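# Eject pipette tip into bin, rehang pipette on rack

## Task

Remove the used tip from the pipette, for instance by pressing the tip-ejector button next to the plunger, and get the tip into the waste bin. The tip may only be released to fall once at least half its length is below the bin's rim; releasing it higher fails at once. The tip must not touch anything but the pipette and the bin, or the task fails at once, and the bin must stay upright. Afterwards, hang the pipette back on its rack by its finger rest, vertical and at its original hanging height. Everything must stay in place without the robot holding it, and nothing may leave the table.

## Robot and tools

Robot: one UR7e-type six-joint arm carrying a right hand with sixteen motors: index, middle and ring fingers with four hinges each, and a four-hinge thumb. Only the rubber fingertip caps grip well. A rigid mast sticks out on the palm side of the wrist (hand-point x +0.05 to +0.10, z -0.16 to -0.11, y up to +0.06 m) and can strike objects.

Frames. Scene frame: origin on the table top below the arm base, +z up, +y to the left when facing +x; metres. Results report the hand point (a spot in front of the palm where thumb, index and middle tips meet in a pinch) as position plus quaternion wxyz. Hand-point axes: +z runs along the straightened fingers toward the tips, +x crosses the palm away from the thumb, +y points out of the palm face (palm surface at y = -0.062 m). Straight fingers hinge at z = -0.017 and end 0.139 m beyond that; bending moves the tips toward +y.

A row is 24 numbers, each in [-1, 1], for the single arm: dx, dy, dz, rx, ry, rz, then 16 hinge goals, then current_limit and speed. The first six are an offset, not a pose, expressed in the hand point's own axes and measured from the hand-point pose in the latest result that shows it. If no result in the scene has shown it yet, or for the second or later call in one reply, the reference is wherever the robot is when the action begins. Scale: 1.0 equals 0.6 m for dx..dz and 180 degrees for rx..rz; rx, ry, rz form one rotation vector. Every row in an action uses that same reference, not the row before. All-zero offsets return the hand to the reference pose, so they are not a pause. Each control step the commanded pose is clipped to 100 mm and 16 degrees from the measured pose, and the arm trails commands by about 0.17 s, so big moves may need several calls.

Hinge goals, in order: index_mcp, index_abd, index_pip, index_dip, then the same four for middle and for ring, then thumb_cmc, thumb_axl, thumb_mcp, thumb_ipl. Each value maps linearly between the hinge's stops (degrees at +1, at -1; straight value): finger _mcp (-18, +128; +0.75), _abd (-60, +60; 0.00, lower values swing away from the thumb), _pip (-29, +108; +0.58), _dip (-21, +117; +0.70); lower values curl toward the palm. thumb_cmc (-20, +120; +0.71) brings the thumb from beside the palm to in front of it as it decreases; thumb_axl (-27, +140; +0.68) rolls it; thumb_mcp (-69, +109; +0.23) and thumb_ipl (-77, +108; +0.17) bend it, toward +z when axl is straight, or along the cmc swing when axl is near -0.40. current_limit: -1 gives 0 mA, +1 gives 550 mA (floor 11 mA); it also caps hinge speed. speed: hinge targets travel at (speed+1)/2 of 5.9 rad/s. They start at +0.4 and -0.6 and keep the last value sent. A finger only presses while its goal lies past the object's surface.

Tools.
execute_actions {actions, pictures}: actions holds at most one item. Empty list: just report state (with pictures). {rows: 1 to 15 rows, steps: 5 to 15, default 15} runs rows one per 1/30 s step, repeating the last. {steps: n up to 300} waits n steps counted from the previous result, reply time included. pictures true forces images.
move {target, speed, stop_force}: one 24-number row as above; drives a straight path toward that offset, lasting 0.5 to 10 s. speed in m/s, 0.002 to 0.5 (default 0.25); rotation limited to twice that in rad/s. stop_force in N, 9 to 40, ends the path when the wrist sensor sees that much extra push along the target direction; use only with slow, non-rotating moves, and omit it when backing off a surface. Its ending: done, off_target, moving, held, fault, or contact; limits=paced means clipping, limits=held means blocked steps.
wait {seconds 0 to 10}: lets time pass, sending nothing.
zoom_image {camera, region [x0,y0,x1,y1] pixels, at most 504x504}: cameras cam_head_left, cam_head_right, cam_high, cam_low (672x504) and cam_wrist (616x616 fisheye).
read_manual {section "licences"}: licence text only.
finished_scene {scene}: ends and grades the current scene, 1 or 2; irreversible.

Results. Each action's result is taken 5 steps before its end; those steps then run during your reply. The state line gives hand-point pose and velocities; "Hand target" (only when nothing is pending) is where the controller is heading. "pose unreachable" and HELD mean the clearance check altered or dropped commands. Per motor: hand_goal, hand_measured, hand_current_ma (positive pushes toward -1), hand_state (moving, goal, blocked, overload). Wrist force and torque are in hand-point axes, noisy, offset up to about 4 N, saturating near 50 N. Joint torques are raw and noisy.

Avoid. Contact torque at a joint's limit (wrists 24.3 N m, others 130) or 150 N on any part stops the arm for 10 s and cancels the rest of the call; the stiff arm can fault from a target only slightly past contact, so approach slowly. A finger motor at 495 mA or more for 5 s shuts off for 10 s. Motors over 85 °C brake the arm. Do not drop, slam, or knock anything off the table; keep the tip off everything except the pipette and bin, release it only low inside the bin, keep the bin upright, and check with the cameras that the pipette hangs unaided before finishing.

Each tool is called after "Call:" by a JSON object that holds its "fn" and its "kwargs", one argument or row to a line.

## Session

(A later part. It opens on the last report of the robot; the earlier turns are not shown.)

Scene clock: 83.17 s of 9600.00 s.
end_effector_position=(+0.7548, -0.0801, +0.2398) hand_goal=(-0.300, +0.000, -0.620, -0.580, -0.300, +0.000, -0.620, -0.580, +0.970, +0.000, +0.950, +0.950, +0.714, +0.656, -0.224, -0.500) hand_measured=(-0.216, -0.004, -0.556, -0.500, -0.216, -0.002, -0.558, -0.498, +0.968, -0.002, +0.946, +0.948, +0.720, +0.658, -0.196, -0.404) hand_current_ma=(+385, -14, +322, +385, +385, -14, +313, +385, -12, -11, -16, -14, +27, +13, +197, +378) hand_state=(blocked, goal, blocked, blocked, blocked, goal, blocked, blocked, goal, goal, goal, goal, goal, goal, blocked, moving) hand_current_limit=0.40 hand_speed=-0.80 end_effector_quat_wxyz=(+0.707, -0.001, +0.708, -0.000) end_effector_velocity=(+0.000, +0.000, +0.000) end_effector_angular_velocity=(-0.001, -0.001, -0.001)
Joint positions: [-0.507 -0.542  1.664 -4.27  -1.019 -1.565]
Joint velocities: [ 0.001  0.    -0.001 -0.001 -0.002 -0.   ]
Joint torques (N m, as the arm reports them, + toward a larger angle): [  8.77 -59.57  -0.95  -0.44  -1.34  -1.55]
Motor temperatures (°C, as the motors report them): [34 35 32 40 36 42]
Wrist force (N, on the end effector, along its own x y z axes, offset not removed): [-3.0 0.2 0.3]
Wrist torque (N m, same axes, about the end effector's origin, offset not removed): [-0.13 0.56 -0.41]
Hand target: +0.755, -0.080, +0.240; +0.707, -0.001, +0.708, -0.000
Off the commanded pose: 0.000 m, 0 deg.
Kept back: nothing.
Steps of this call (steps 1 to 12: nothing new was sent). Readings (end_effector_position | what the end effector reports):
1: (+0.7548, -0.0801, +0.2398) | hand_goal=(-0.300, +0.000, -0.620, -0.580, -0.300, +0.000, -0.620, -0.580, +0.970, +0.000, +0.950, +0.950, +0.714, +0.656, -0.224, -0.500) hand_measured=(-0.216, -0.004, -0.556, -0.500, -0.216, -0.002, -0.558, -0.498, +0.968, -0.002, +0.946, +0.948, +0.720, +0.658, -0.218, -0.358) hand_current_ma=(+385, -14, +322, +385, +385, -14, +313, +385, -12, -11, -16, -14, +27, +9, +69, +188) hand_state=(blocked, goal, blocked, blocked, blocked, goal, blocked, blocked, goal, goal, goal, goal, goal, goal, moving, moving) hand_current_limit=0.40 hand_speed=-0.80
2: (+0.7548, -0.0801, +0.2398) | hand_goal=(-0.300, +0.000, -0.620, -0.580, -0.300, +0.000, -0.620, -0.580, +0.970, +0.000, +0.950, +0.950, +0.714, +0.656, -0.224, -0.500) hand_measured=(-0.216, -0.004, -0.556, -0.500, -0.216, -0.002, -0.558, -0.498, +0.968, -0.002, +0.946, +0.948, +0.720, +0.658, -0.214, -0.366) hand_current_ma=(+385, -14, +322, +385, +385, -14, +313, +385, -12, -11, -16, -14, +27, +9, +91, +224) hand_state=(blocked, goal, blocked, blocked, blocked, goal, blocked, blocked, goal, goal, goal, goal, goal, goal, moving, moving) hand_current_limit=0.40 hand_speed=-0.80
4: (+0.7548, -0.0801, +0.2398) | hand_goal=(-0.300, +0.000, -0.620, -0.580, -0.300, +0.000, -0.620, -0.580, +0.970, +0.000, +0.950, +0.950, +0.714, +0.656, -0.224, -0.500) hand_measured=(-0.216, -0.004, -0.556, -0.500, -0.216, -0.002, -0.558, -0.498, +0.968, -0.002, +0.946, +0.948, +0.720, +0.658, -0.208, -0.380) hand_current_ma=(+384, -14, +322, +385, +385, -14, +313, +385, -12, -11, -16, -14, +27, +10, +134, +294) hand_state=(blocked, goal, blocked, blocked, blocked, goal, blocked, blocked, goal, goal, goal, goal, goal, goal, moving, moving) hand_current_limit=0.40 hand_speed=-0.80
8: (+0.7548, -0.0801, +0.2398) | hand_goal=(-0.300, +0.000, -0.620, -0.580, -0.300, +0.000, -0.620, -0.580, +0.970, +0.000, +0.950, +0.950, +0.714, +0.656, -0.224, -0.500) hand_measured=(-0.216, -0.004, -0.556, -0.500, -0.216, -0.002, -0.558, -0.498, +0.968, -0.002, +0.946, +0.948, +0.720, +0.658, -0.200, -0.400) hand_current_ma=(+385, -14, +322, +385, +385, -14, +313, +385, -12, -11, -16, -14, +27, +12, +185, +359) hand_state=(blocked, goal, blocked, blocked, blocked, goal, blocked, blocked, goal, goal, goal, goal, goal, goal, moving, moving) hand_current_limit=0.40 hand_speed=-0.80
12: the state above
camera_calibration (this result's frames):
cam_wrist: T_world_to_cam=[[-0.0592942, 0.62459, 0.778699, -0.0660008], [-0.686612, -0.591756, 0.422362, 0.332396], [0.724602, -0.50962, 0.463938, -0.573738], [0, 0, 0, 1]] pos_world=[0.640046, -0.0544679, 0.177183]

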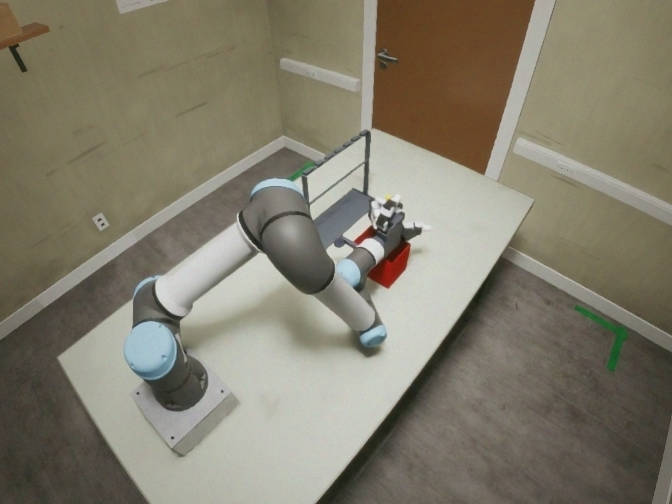

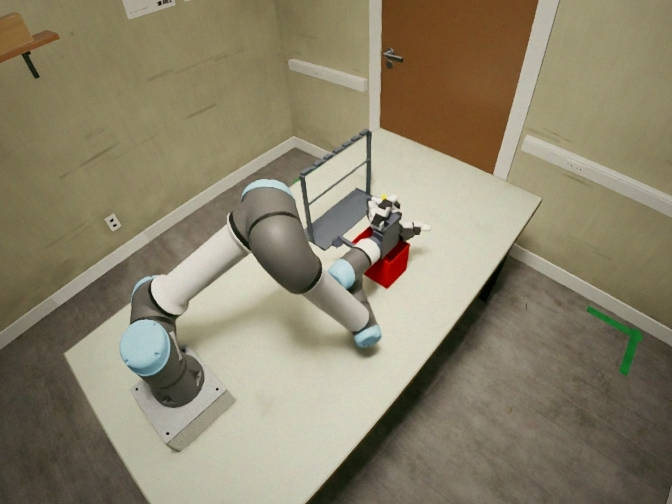

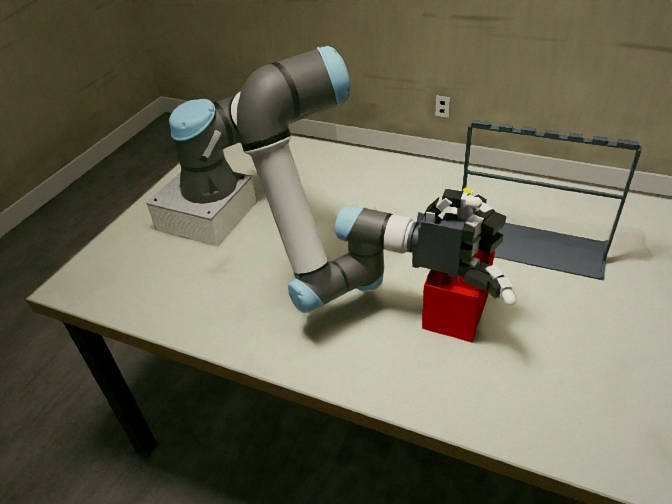

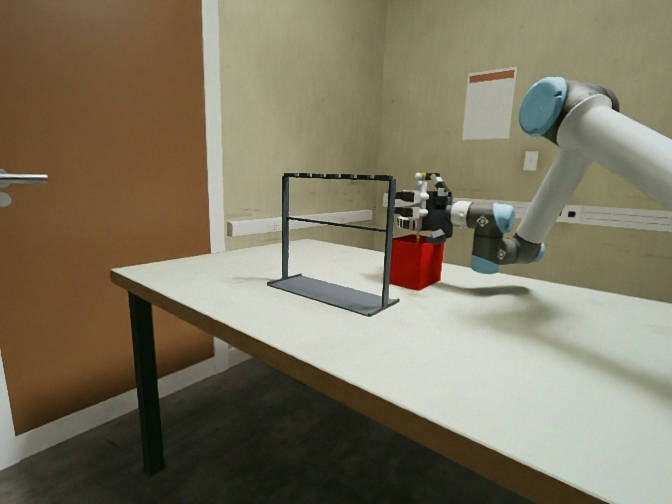

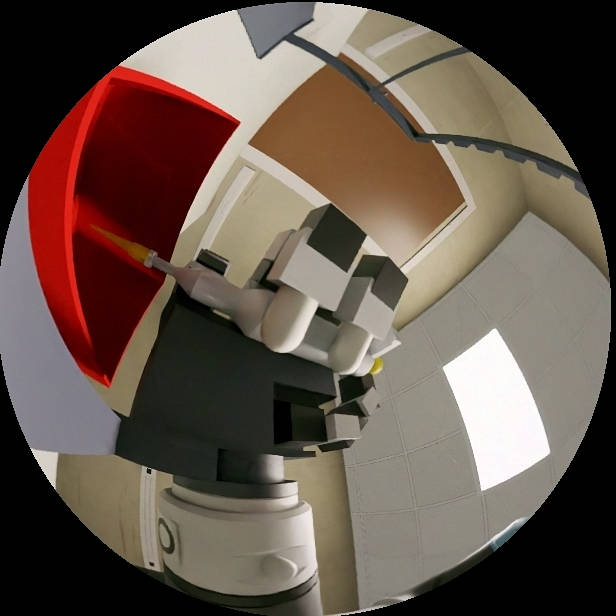

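Call:
{"fn": "execute_actions", "kwargs": {
  "actions": [
    {"rows": [[0,0,0,0,0,0,-0.3,0,-0.62,-0.58,-0.3,0,-0.62,-0.58,0.97,0,0.95,0.95,0.714,0.655,-0.26,-0.7,1.0,-0.7]], "steps": 15}
  ],
  "pictures": false
}}

Call:
{"fn": "execute_actions", "kwargs": {
  "actions": [
    {"steps": 20}
  ],
  "pictures": false
}}

Call:
{"fn": "execute_actions", "kwargs": {
  "actions": [
    {"rows": [[0,0,0,0,0,0,-0.3,0,-0.62,-0.58,-0.3,0,-0.62,-0.58,0.97,0,0.95,0.95,0.714,0.655,-0.26,-0.7,0.75,-0.7]], "steps": 8}
  ],
  "pictures": true
}}

Scene clock: 83.77 s of 9600.00 s.
end_effector_position=(+0.7548, -0.0801, +0.2398) hand_goal=(-0.300, +0.000, -0.620, -0.580, -0.300, +0.000, -0.620, -0.580, +0.970, +0.000, +0.950, +0.950, +0.714, +0.656, -0.260, -0.700) hand_measured=(-0.218, -0.004, -0.556, -0.500, -0.216, -0.002, -0.558, -0.498, +0.968, -0.002, +0.946, +0.948, +0.720, +0.658, -0.196, -0.416) hand_current_ma=(+438, -14, +325, +404, +450, -14, +313, +412, -12, -11, -16, -14, +27, +15, +454, +550) hand_state=(blocked, goal, blocked, blocked, blocked, goal, blocked, blocked, goal, goal, goal, goal, goal, goal, blocked, blocked) hand_current_limit=1.00 hand_speed=-0.70 end_effector_quat_wxyz=(+0.707, -0.001, +0.708, -0.000) end_effector_velocity=(-0.000, +0.000, -0.001) end_effector_angular_velocity=(+0.001, +0.002, +0.001)
Joint positions: [-0.507 -0.542  1.664 -4.27  -1.019 -1.565]
Joint velocities: [-0.     0.     0.001  0.001  0.001  0.   ]
Joint torques (N m, as the arm reports them, + toward a larger angle): [  7.99 -59.65  -1.19  -0.57  -1.11  -1.56]
Motor temperatures (°C, as the motors report them): [34 35 32 40 36 42]
Wrist force (N, on the end effector, along its own x y z axes, offset not removed): [-0.6 -2.9 2.5]
Wrist torque (N m, same axes, about the end effector's origin, offset not removed): [-0.53 0.04 -0.45]
Steps of this call (steps 1 to 8: nothing new was sent; steps 9 to 18: the first 10 steps of this action). Readings (end_effector_position | what the end effector reports):
9: (+0.7548, -0.0801, +0.2398) | hand_goal=(-0.300, +0.000, -0.620, -0.580, -0.300, +0.000, -0.620, -0.580, +0.970, +0.000, +0.950, +0.950, +0.714, +0.656, -0.260, -0.700) hand_measured=(-0.216, -0.004, -0.556, -0.500, -0.216, -0.002, -0.558, -0.498, +0.968, -0.002, +0.946, +0.948, +0.720, +0.658, -0.196, -0.406) hand_current_ma=(+385, -14, +322, +385, +385, -14, +313, +385, -12, -11, -16, -14, +27, +13, +201, +385) hand_state=(moving, goal, blocked, moving, moving, goal, blocked, moving, goal, goal, goal, goal, goal, goal, moving, moving) hand_current_limit=1.00 hand_speed=-0.70
10: (+0.7548, -0.0801, +0.2398) | hand_goal=(-0.300, +0.000, -0.620, -0.580, -0.300, +0.000, -0.620, -0.580, +0.970, +0.000, +0.950, +0.950, +0.714, +0.656, -0.260, -0.700) hand_measured=(-0.218, -0.004, -0.556, -0.500, -0.216, -0.002, -0.558, -0.498, +0.968, -0.002, +0.946, +0.948, +0.720, +0.658, -0.196, -0.408) hand_current_ma=(+432, -14, +322, +407, +456, -14, +313, +414, -12, -11, -16, -14, +27, +13, +344, +454) hand_state=(moving, goal, blocked, moving, moving, goal, blocked, moving, goal, goal, goal, goal, goal, goal, moving, moving) hand_current_limit=1.00 hand_speed=-0.70
12: (+0.7548, -0.0801, +0.2398) | hand_goal=(-0.300, +0.000, -0.620, -0.580, -0.300, +0.000, -0.620, -0.580, +0.970, +0.000, +0.950, +0.950, +0.714, +0.656, -0.260, -0.700) hand_measured=(-0.218, -0.004, -0.556, -0.500, -0.216, -0.002, -0.558, -0.498, +0.968, -0.002, +0.946, +0.948, +0.720, +0.658, -0.196, -0.416) hand_current_ma=(+439, -14, +325, +404, +451, -14, +313, +412, -12, -11, -16, -14, +27, +15, +457, +548) hand_state=(blocked, goal, blocked, blocked, blocked, goal, blocked, blocked, goal, goal, goal, goal, goal, goal, moving, moving) hand_current_limit=1.00 hand_speed=-0.70
16: (+0.7548, -0.0801, +0.2398) | hand_goal=(-0.300, +0.000, -0.620, -0.580, -0.300, +0.000, -0.620, -0.580, +0.970, +0.000, +0.950, +0.950, +0.714, +0.656, -0.260, -0.700) hand_measured=(-0.218, -0.004, -0.556, -0.500, -0.216, -0.002, -0.558, -0.498, +0.968, -0.002, +0.946, +0.948, +0.720, +0.658, -0.196, -0.416) hand_current_ma=(+438, -14, +325, +404, +450, -14, +313, +412, -12, -11, -16, -14, +27, +15, +454, +550) hand_state=(blocked, goal, blocked, blocked, blocked, goal, blocked, blocked, goal, goal, goal, goal, goal, goal, blocked, blocked) hand_current_limit=1.00 hand_speed=-0.70
18: the state above

Scene clock: 84.43 s of 9600.00 s.
end_effector_position=(+0.7548, -0.0801, +0.2398) hand_goal=(-0.300, +0.000, -0.620, -0.580, -0.300, +0.000, -0.620, -0.580, +0.970, +0.000, +0.950, +0.950, +0.714, +0.656, -0.260, -0.700) hand_measured=(-0.218, -0.004, -0.556, -0.500, -0.216, -0.002, -0.558, -0.498, +0.968, -0.002, +0.946, +0.948, +0.720, +0.658, -0.196, -0.416) hand_current_ma=(+438, -14, +325, +404, +450, -14, +313, +412, -12, -11, -16, -14, +27, +15, +454, +550) hand_state=(blocked, goal, blocked, blocked, blocked, goal, blocked, blocked, goal, goal, goal, goal, goal, goal, blocked, blocked) hand_current_limit=1.00 hand_speed=-0.70 end_effector_quat_wxyz=(+0.707, -0.001, +0.708, -0.000) end_effector_velocity=(-0.000, +0.001, +0.000) end_effector_angular_velocity=(-0.000, -0.000, +0.003)
Joint positions: [-0.507 -0.542  1.664 -4.27  -1.019 -1.565]
Joint velocities: [ 0.    -0.     0.    -0.     0.003 -0.   ]
Joint torques (N m, as the arm reports them, + toward a larger angle): [  8.77 -59.58  -1.22  -0.72  -1.32  -1.45]
Motor temperatures (°C, as the motors report them): [34 35 32 40 36 42]
Wrist force (N, on the end effector, along its own x y z axes, offset not removed): [-1.0 3.4 3.8]
Wrist torque (N m, same axes, about the end effector's origin, offset not removed): [0.05 0.00 -0.28]
Hand target: +0.755, -0.080, +0.240; +0.707, -0.001, +0.708, -0.000
Off the commanded pose: 0.000 m, 0 deg.
Kept back: nothing.
Steps of this call (steps 1 to 5: the last 5 steps of your previous action; steps 6 to 20: nothing new was sent). Readings (end_effector_position | what the end effector reports):
1: (+0.7548, -0.0801, +0.2398) | hand_goal=(-0.300, +0.000, -0.620, -0.580, -0.300, +0.000, -0.620, -0.580, +0.970, +0.000, +0.950, +0.950, +0.714, +0.656, -0.260, -0.700) hand_measured=(-0.218, -0.004, -0.556, -0.500, -0.216, -0.002, -0.558, -0.498, +0.968, -0.002, +0.946, +0.948, +0.720, +0.658, -0.196, -0.416) hand_current_ma=(+438, -14, +325, +404, +450, -14, +313, +412, -12, -11, -16, -14, +27, +15, +454, +550) hand_state=(blocked, goal, blocked, blocked, blocked, goal, blocked, blocked, goal, goal, goal, goal, goal, goal, blocked, blocked) hand_current_limit=1.00 hand_speed=-0.70
2: (+0.7548, -0.0801, +0.2398) | hand_goal=(-0.300, +0.000, -0.620, -0.580, -0.300, +0.000, -0.620, -0.580, +0.970, +0.000, +0.950, +0.950, +0.714, +0.656, -0.260, -0.700) hand_measured=(-0.218, -0.004, -0.556, -0.500, -0.216, -0.002, -0.558, -0.498, +0.968, -0.002, +0.946, +0.948, +0.720, +0.658, -0.196, -0.416) hand_current_ma=(+438, -14, +325, +404, +450, -14, +313, +412, -12, -11, -16, -14, +27, +15, +454, +550) hand_state=(blocked, goal, blocked, blocked, blocked, goal, blocked, blocked, goal, goal, goal, goal, goal, goal, blocked, blocked) hand_current_limit=1.00 hand_speed=-0.70
4: (+0.7548, -0.0801, +0.2398) | hand_goal=(-0.300, +0.000, -0.620, -0.580, -0.300, +0.000, -0.620, -0.580, +0.970, +0.000, +0.950, +0.950, +0.714, +0.656, -0.260, -0.700) hand_measured=(-0.218, -0.004, -0.556, -0.500, -0.216, -0.002, -0.558, -0.498, +0.968, -0.002, +0.946, +0.948, +0.720, +0.658, -0.196, -0.416) hand_current_ma=(+438, -14, +325, +404, +450, -14, +313, +412, -12, -11, -16, -14, +27, +15, +454, +550) hand_state=(blocked, goal, blocked, blocked, blocked, goal, blocked, blocked, goal, goal, goal, goal, goal, goal, blocked, blocked) hand_current_limit=1.00 hand_speed=-0.70
8: (+0.7548, -0.0801, +0.2398) | hand_goal=(-0.300, +0.000, -0.620, -0.580, -0.300, +0.000, -0.620, -0.580, +0.970, +0.000, +0.950, +0.950, +0.714, +0.656, -0.260, -0.700) hand_measured=(-0.218, -0.004, -0.556, -0.500, -0.216, -0.002, -0.558, -0.498, +0.968, -0.002, +0.946, +0.948, +0.720, +0.658, -0.196, -0.416) hand_current_ma=(+438, -14, +325, +404, +450, -14, +313, +412, -12, -11, -16, -14, +27, +15, +454, +550) hand_state=(blocked, goal, blocked, blocked, blocked, goal, blocked, blocked, goal, goal, goal, goal, goal, goal, blocked, blocked) hand_current_limit=1.00 hand_speed=-0.70
20: the state above

Scene clock: 84.53 s of 9600.00 s.
end_effector_position=(+0.7548, -0.0801, +0.2398) hand_goal=(-0.300, +0.000, -0.620, -0.580, -0.300, +0.000, -0.620, -0.580, +0.970, +0.000, +0.950, +0.950, +0.714, +0.656, -0.260, -0.700) hand_measured=(-0.218, -0.004, -0.556, -0.500, -0.216, -0.002, -0.558, -0.498, +0.968, -0.002, +0.946, +0.948, +0.720, +0.658, -0.196, -0.416) hand_current_ma=(+438, -14, +325, +404, +450, -14, +313, +412, -12, -11, -16, -14, +27, +15, +454, +480) hand_state=(blocked, goal, blocked, blocked, blocked, goal, blocked, blocked, goal, goal, goal, goal, goal, goal, blocked, blocked) hand_current_limit=0.75 hand_speed=-0.70 end_effector_quat_wxyz=(+0.707, -0.001, +0.708, -0.000) end_effector_velocity=(+0.000, +0.000, +0.000) end_effector_angular_velocity=(-0.001, -0.002, +0.000)
Joint positions: [-0.507 -0.542  1.664 -4.27  -1.019 -1.565]
Joint velocities: [ 0.     0.    -0.001 -0.001 -0.     0.   ]
Joint torques (N m, as the arm reports them, + toward a larger angle): [  8.69 -59.2   -0.59  -0.54  -1.18  -1.53]
Motor temperatures (°C, as the motors report them): [34 35 32 40 36 42]
Wrist force (N, on the end effector, along its own x y z axes, offset not removed): [-0.3 -2.5 1.8]
Wrist torque (N m, same axes, about the end effector's origin, offset not removed): [-0.74 0.03 -0.47]
Steps of this call (steps 1 to 3: the first 3 steps of this action). Readings (end_effector_position | what the end effector reports):
1: (+0.7548, -0.0801, +0.2398) | hand_goal=(-0.300, +0.000, -0.620, -0.580, -0.300, +0.000, -0.620, -0.580, +0.970, +0.000, +0.950, +0.950, +0.714, +0.656, -0.260, -0.700) hand_measured=(-0.218, -0.004, -0.556, -0.500, -0.216, -0.002, -0.558, -0.498, +0.968, -0.002, +0.946, +0.948, +0.720, +0.658, -0.196, -0.416) hand_current_ma=(+438, -14, +325, +404, +450, -14, +313, +412, -12, -11, -16, -14, +27, +15, +454, +550) hand_state=(blocked, goal, blocked, blocked, blocked, goal, blocked, blocked, goal, goal, goal, goal, goal, goal, blocked, blocked) hand_current_limit=0.75 hand_speed=-0.70
2: (+0.7548, -0.0801, +0.2398) | hand_goal=(-0.300, +0.000, -0.620, -0.580, -0.300, +0.000, -0.620, -0.580, +0.970, +0.000, +0.950, +0.950, +0.714, +0.656, -0.260, -0.700) hand_measured=(-0.218, -0.004, -0.556, -0.500, -0.216, -0.002, -0.558, -0.498, +0.968, -0.002, +0.946, +0.948, +0.720, +0.658, -0.196, -0.416) hand_current_ma=(+438, -14, +325, +404, +450, -14, +313, +412, -12, -11, -16, -14, +27, +15, +454, +476) hand_state=(blocked, goal, blocked, blocked, blocked, goal, blocked, blocked, goal, goal, goal, goal, goal, goal, blocked, moving) hand_current_limit=0.75 hand_speed=-0.70
3: the state above
camera_calibration (this result's frames):
cam_wrist: T_world_to_cam=[[-0.0592943, 0.62459, 0.778699, -0.0660008], [-0.686612, -0.591756, 0.422361, 0.332396], [0.724602, -0.50962, 0.463938, -0.573738], [0, 0, 0, 1]] pos_world=[0.640046, -0.0544678, 0.177183]

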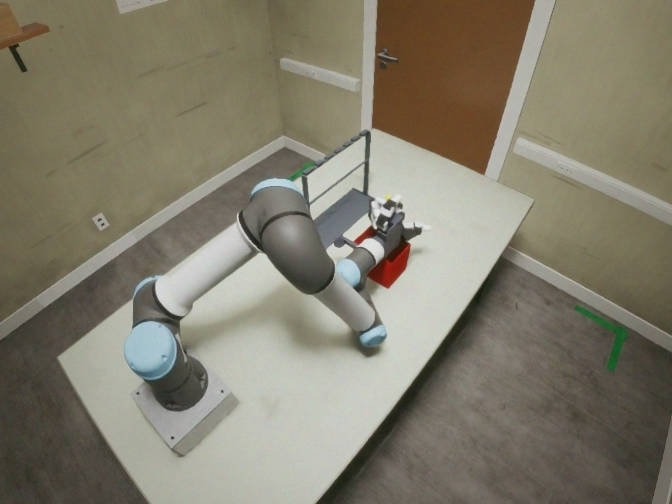

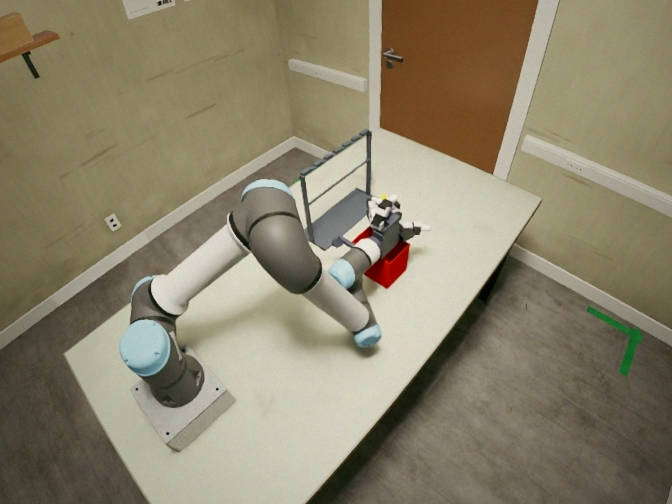

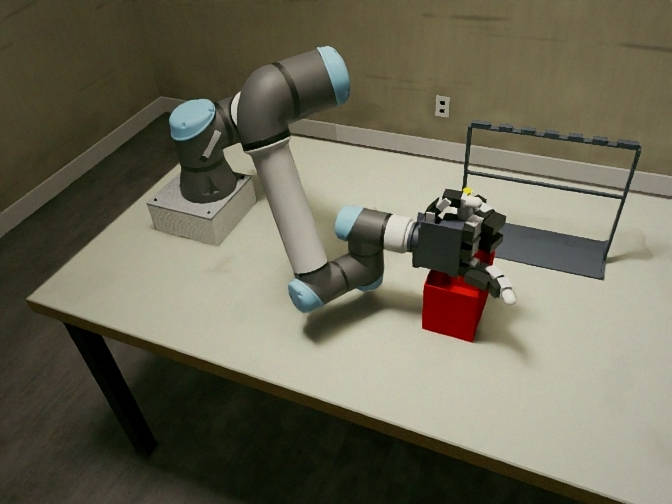

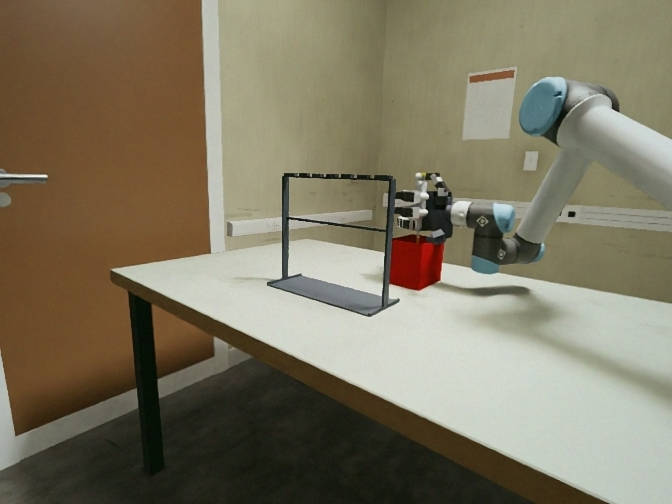

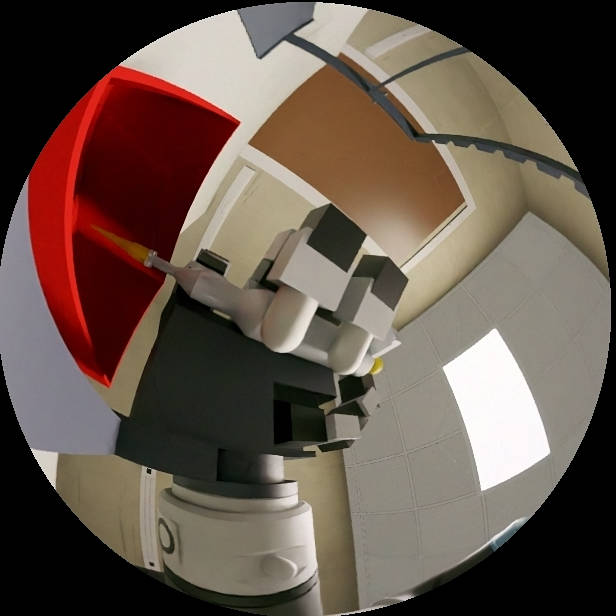

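Call:
{"fn": "zoom_image", "kwargs": {
  "camera": "cam_wrist",
  "region": [80, 210, 260, 330]
}}

Call:
{"fn": "zoom_image", "kwargs": {
  "camera": "cam_low",
  "region": [400, 160, 450, 205]
}}

Call:
{"fn": "zoom_image", "kwargs": {
  "camera": "cam_high",
  "region": [435, 175, 495, 225]
}}

Region (80, 210, 260, 330) of cam_wrist's 616x616 image, scaled by 2.800, with more detail than that image has.

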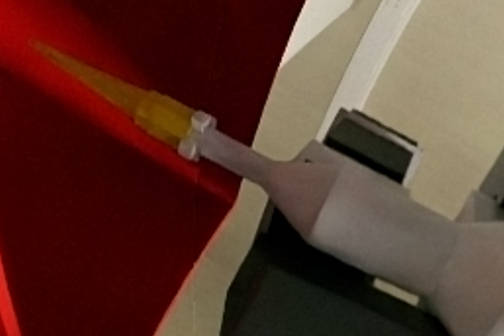

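Region (400, 160, 450, 205) of cam_low's 672x504 image, scaled by 10.080, with more detail than that image has; it fills the top 454 rows of this view, and the rest is white.

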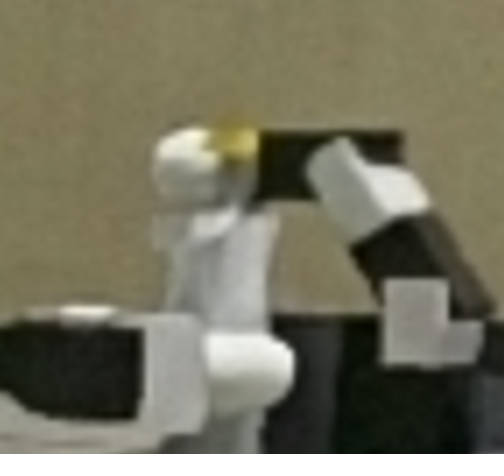

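Region (435, 175, 495, 225) of cam_high's 672x504 image, scaled by 8.400, with more detail than that image has.

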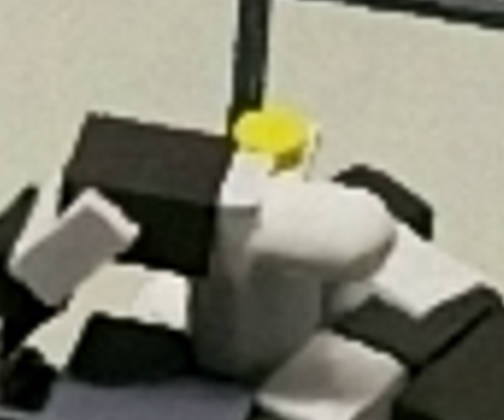

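Call:
{"fn": "move", "kwargs": {
  "target": [0,0,0,0,0,0,-0.3,0,-0.62,-0.58,-0.3,0,-0.62,-0.58,0.97,0,0.95,0.95,0.714,0.678,0.5,0.3,0.4,-0.3]
}}

Call:
{"fn": "zoom_image", "kwargs": {
  "camera": "cam_wrist",
  "region": [80, 210, 260, 330]
}}

Call:
{"fn": "zoom_image", "kwargs": {
  "camera": "cam_low",
  "region": [400, 160, 450, 205]
}}

Call:
{"fn": "zoom_image", "kwargs": {
  "camera": "cam_wrist",
  "region": [330, 320, 420, 400]
}}

Scene clock: 86.40 s of 9600.00 s.
end_effector_position=(+0.7548, -0.0801, +0.2398) hand_goal=(-0.300, +0.000, -0.620, -0.580, -0.300, +0.000, -0.620, -0.580, +0.970, +0.000, +0.950, +0.950, +0.714, +0.678, +0.500, +0.300) hand_measured=(-0.218, -0.004, -0.556, -0.500, -0.216, -0.002, -0.558, -0.498, +0.968, -0.002, +0.946, +0.948, +0.716, +0.676, +0.500, +0.298) hand_current_ma=(+385, -14, +325, +385, +385, -14, +313, +385, -12, -11, -16, -14, +8, -16, +5, -7) hand_state=(blocked, goal, blocked, blocked, blocked, goal, blocked, blocked, goal, goal, goal, goal, goal, goal, goal, goal) hand_current_limit=0.40 hand_speed=-0.30 end_effector_quat_wxyz=(+0.707, -0.001, +0.708, -0.000) end_effector_velocity=(+0.000, -0.000, +0.000) end_effector_angular_velocity=(+0.000, -0.000, -0.001)
Joint positions: [-0.507 -0.542  1.664 -4.27  -1.019 -1.565]
Joint velocities: [ 0.     0.    -0.     0.    -0.002  0.   ]
Joint torques (N m, as the arm reports them, + toward a larger angle): [  9.04 -59.47  -0.55  -0.55  -1.22  -1.41]
Motor temperatures (°C, as the motors report them): [34 35 32 40 36 42]
Wrist force (N, on the end effector, along its own x y z axes, offset not removed): [-1.5 -1.0 0.8]
Wrist torque (N m, same axes, about the end effector's origin, offset not removed): [-0.16 0.13 -0.35]
Hand target: +0.755, -0.080, +0.240; +0.707, -0.001, +0.708, -0.000
Off your previous action's commanded pose: 0.000 m, 0 deg at its last step (step 5 of this call).
Off the commanded pose: 0.000 m, 0 deg.
Kept back: nothing.
move: done
camera_calibration (this result's frames):
cam_wrist: T_world_to_cam=[[-0.0592943, 0.62459, 0.778699, -0.0660008], [-0.686612, -0.591756, 0.422361, 0.332397], [0.724602, -0.50962, 0.463939, -0.573738], [0, 0, 0, 1]] pos_world=[0.640046, -0.0544679, 0.177183]

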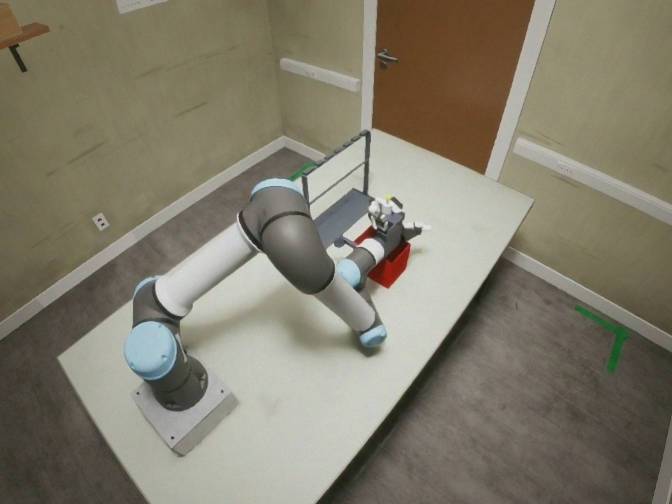

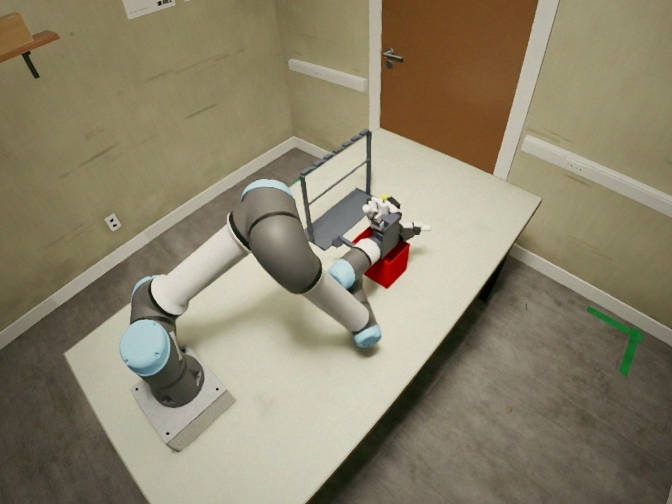

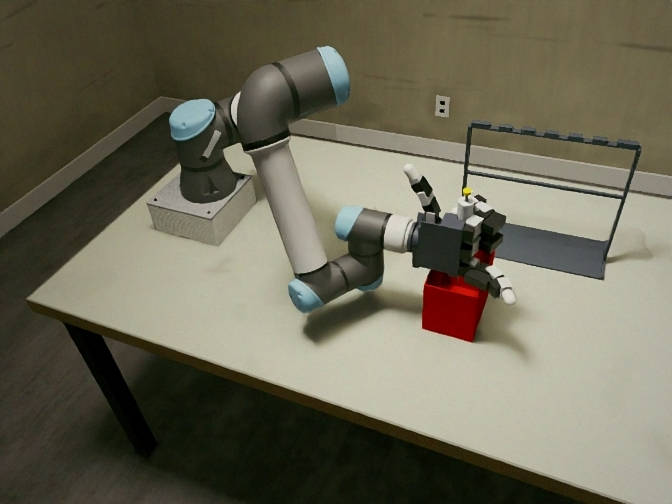

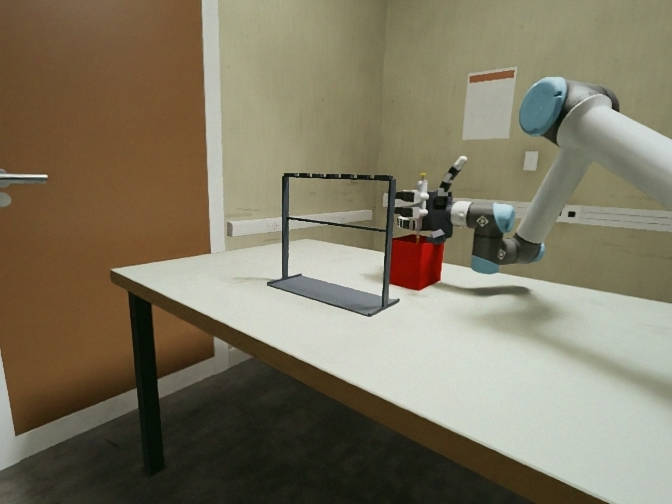

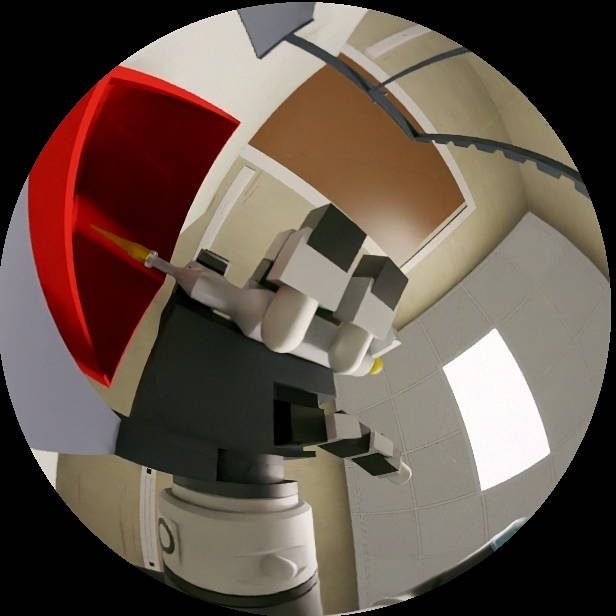

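Region (80, 210, 260, 330) of cam_wrist's 616x616 image, scaled by 2.800, with more detail than that image has.

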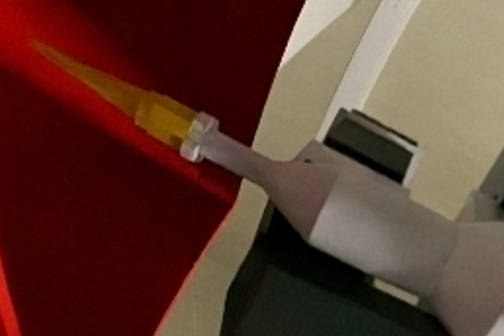

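Region (400, 160, 450, 205) of cam_low's 672x504 image, scaled by 10.080, with more detail than that image has; it fills the top 454 rows of this view, and the rest is white.

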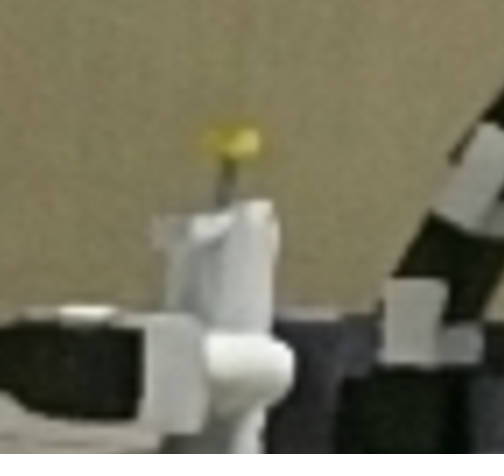

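Region (330, 320, 420, 400) of cam_wrist's 616x616 image, scaled by 5.600, with more detail than that image has.

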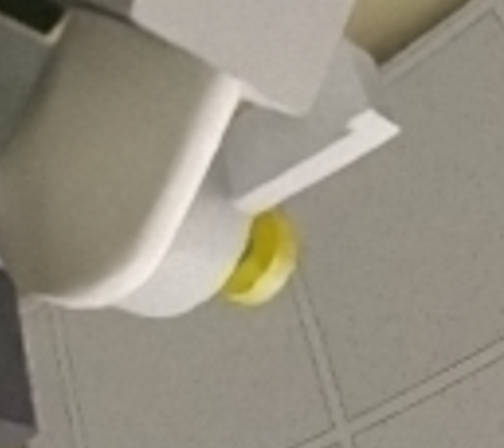

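Call:
{"fn": "move", "kwargs": {
  "target": [0,0,0,0,0,0,-0.36,0,-0.7,-0.65,-0.36,0,-0.7,-0.65,0.97,0,0.95,0.95,0.913,0.485,0.05,-0.1,0.78,-0.3]
}}

Call:
{"fn": "move", "kwargs": {
  "target": [0,0,0,0,0,0,-0.36,0,-0.7,-0.65,-0.36,0,-0.7,-0.65,0.97,0,0.95,0.95,0.913,0.485,-0.25,-0.25,0.78,-0.6]
}}

Call:
{"fn": "zoom_image", "kwargs": {
  "camera": "cam_high",
  "region": [425, 175, 505, 235]
}}

Call:
{"fn": "zoom_image", "kwargs": {
  "camera": "cam_head_right",
  "region": [355, 185, 415, 235]
}}

Scene clock: 89.97 s of 9600.00 s.
end_effector_position=(+0.7548, -0.0801, +0.2398) hand_goal=(-0.360, +0.000, -0.700, -0.650, -0.360, +0.000, -0.700, -0.650, +0.970, +0.000, +0.950, +0.950, +0.914, +0.486, +0.050, -0.100) hand_measured=(-0.218, -0.004, -0.556, -0.502, -0.218, -0.002, -0.558, -0.500, +0.968, -0.002, +0.946, +0.948, +0.916, +0.488, +0.050, -0.100) hand_current_ma=(+489, -14, +490, +490, +490, -14, +490, +489, -12, -11, -16, -14, +10, +15, +1, +7) hand_state=(blocked, goal, blocked, blocked, blocked, goal, blocked, blocked, goal, goal, goal, goal, goal, goal, goal, goal) hand_current_limit=0.78 hand_speed=-0.30 end_effector_quat_wxyz=(+0.707, -0.001, +0.708, -0.000) end_effector_velocity=(-0.000, +0.000, -0.000) end_effector_angular_velocity=(-0.000, +0.000, +0.000)
Joint positions: [-0.507 -0.542  1.664 -4.27  -1.019 -1.565]
Joint velocities: [ 0.  0.  0. -0. -0. -0.]
Joint torques (N m, as the arm reports them, + toward a larger angle): [  9.51 -58.64  -0.32  -0.57  -1.28  -1.44]
Motor temperatures (°C, as the motors report them): [34 35 32 40 36 42]
Wrist force (N, on the end effector, along its own x y z axes, offset not removed): [-1.6 0.0 2.5]
Wrist torque (N m, same axes, about the end effector's origin, offset not removed): [-0.19 0.38 -0.47]
Hand target: +0.755, -0.080, +0.240; +0.707, -0.001, +0.708, -0.000
Off the commanded pose: 0.000 m, 0 deg.
Kept back: nothing.
move: done
camera_calibration (this result's frames):
cam_wrist: T_world_to_cam=[[-0.0592944, 0.62459, 0.778699, -0.0660009], [-0.686612, -0.591756, 0.422361, 0.332396], [0.724602, -0.50962, 0.463938, -0.573738], [0, 0, 0, 1]] pos_world=[0.640046, -0.0544678, 0.177183]

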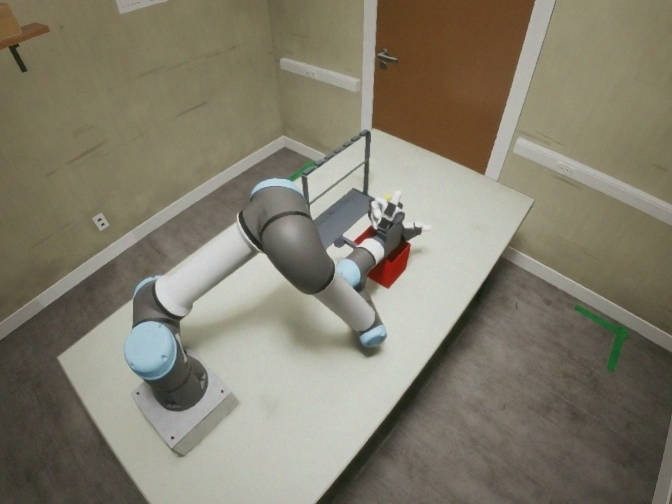

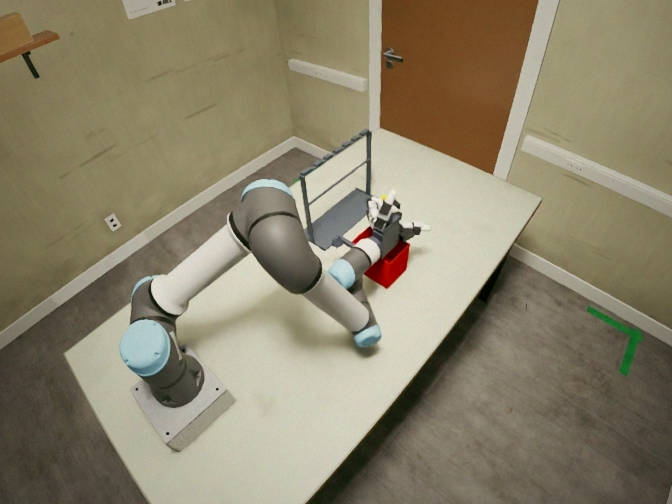

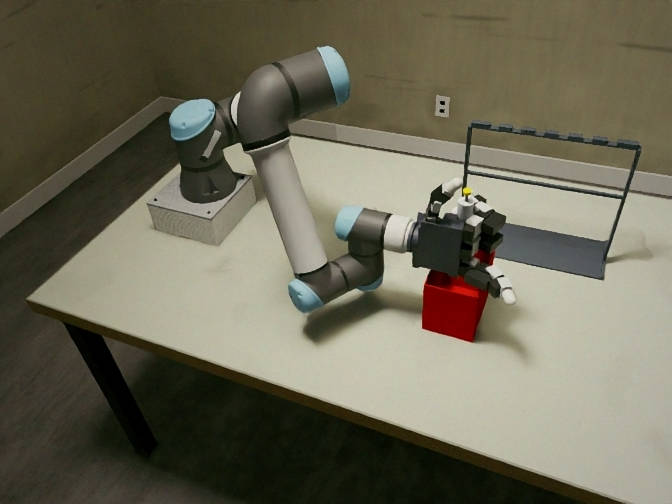

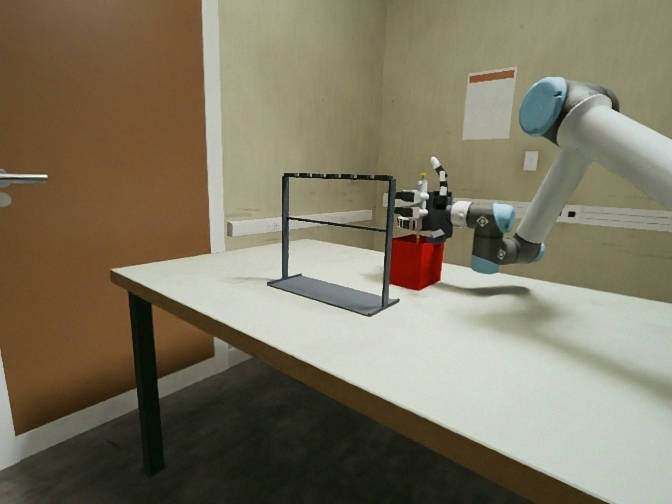

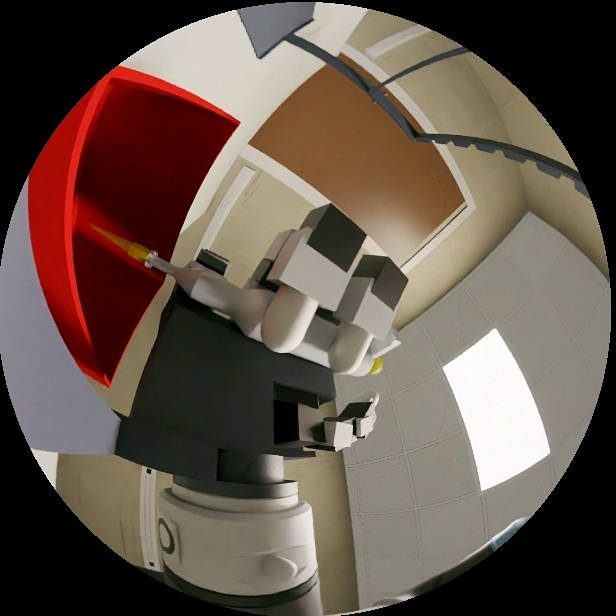

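Scene clock: 90.63 s of 9600.00 s.
end_effector_position=(+0.7548, -0.0801, +0.2398) hand_goal=(-0.360, +0.000, -0.700, -0.650, -0.360, +0.000, -0.700, -0.650, +0.970, +0.000, +0.950, +0.950, +0.914, +0.486, -0.250, -0.250) hand_measured=(-0.218, -0.004, -0.556, -0.502, -0.218, -0.002, -0.558, -0.500, +0.968, -0.002, +0.946, +0.948, +0.916, +0.488, -0.252, -0.250) hand_current_ma=(+489, -14, +490, +489, +489, -14, +489, +489, -12, -11, -16, -14, +10, +15, -14, +3) hand_state=(blocked, goal, blocked, blocked, blocked, goal, blocked, blocked, goal, goal, goal, goal, goal, goal, goal, goal) hand_current_limit=0.78 hand_speed=-0.60 end_effector_quat_wxyz=(+0.707, -0.001, +0.708, -0.000) end_effector_velocity=(-0.000, -0.001, -0.000) end_effector_angular_velocity=(+0.000, +0.000, -0.001)
Joint positions: [-0.507 -0.542  1.664 -4.27  -1.019 -1.565]
Joint velocities: [-0.001  0.     0.    -0.    -0.     0.   ]
Joint torques (N m, as the arm reports them, + toward a larger angle): [  8.38 -59.55  -0.89  -0.79  -1.26  -1.48]
Motor temperatures (°C, as the motors report them): [34 35 32 40 36 42]
Wrist force (N, on the end effector, along its own x y z axes, offset not removed): [-1.1 -0.3 2.4]
Wrist torque (N m, same axes, about the end effector's origin, offset not removed): [-0.32 0.13 -0.45]
Hand target: +0.755, -0.080, +0.240; +0.707, -0.001, +0.708, -0.000
Off the commanded pose: 0.000 m, 0 deg.
Kept back: nothing.
move: done
camera_calibration (this result's frames):
cam_wrist: T_world_to_cam=[[-0.0592942, 0.62459, 0.778699, -0.0660008], [-0.686612, -0.591756, 0.422361, 0.332396], [0.724602, -0.50962, 0.463938, -0.573738], [0, 0, 0, 1]] pos_world=[0.640046, -0.0544678, 0.177183]

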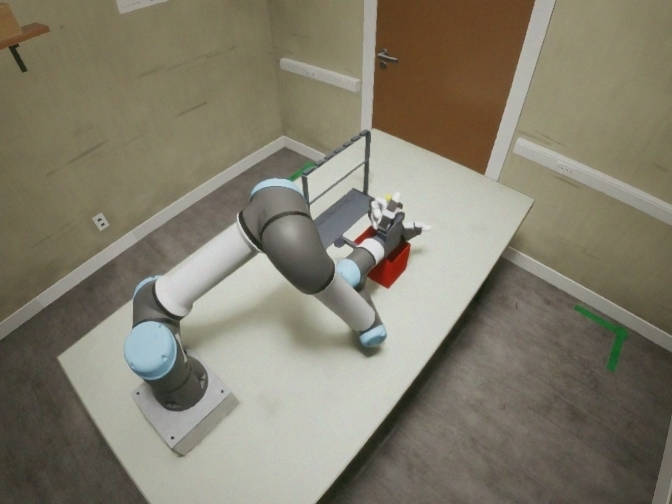

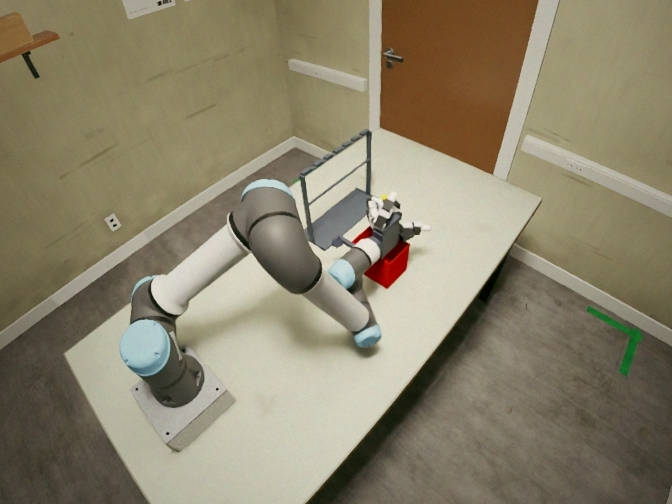

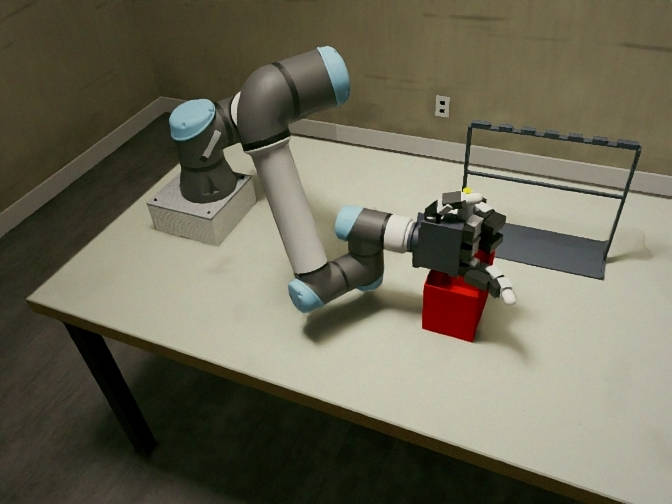

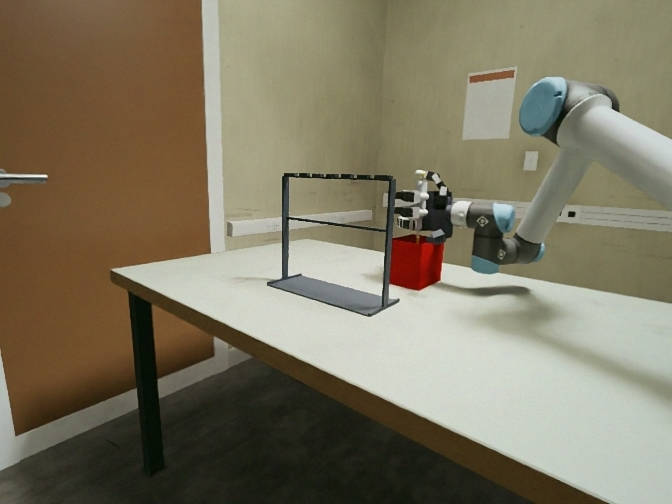

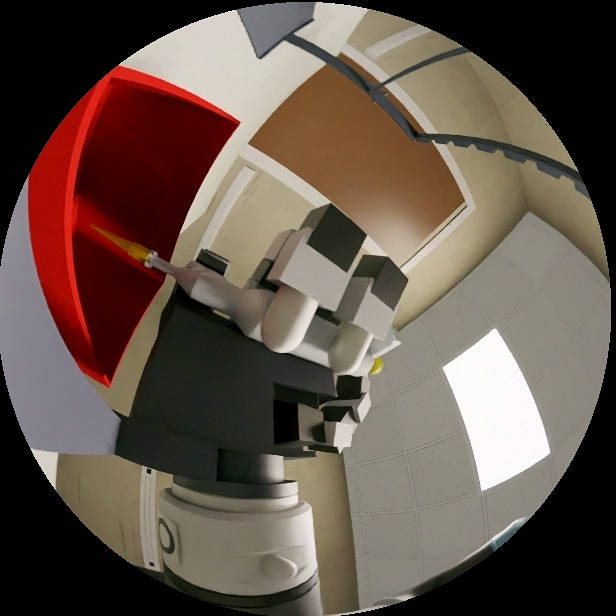

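Region (425, 175, 505, 235) of cam_high's 672x504 image, scaled by 6.300, with more detail than that image has; it fills the top 378 rows of this view, and the rest is white.

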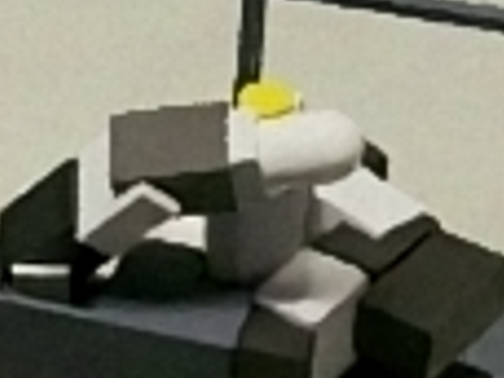

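Region (355, 185, 415, 235) of cam_head_right's 672x504 image, scaled by 8.400, with more detail than that image has.

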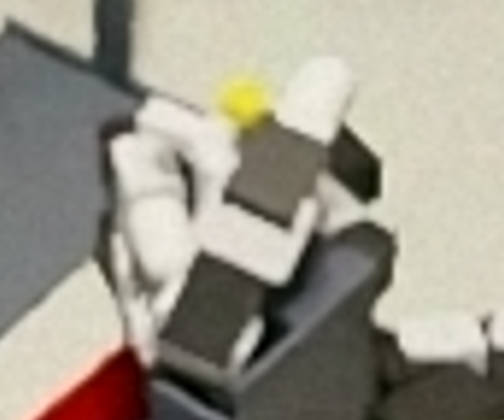

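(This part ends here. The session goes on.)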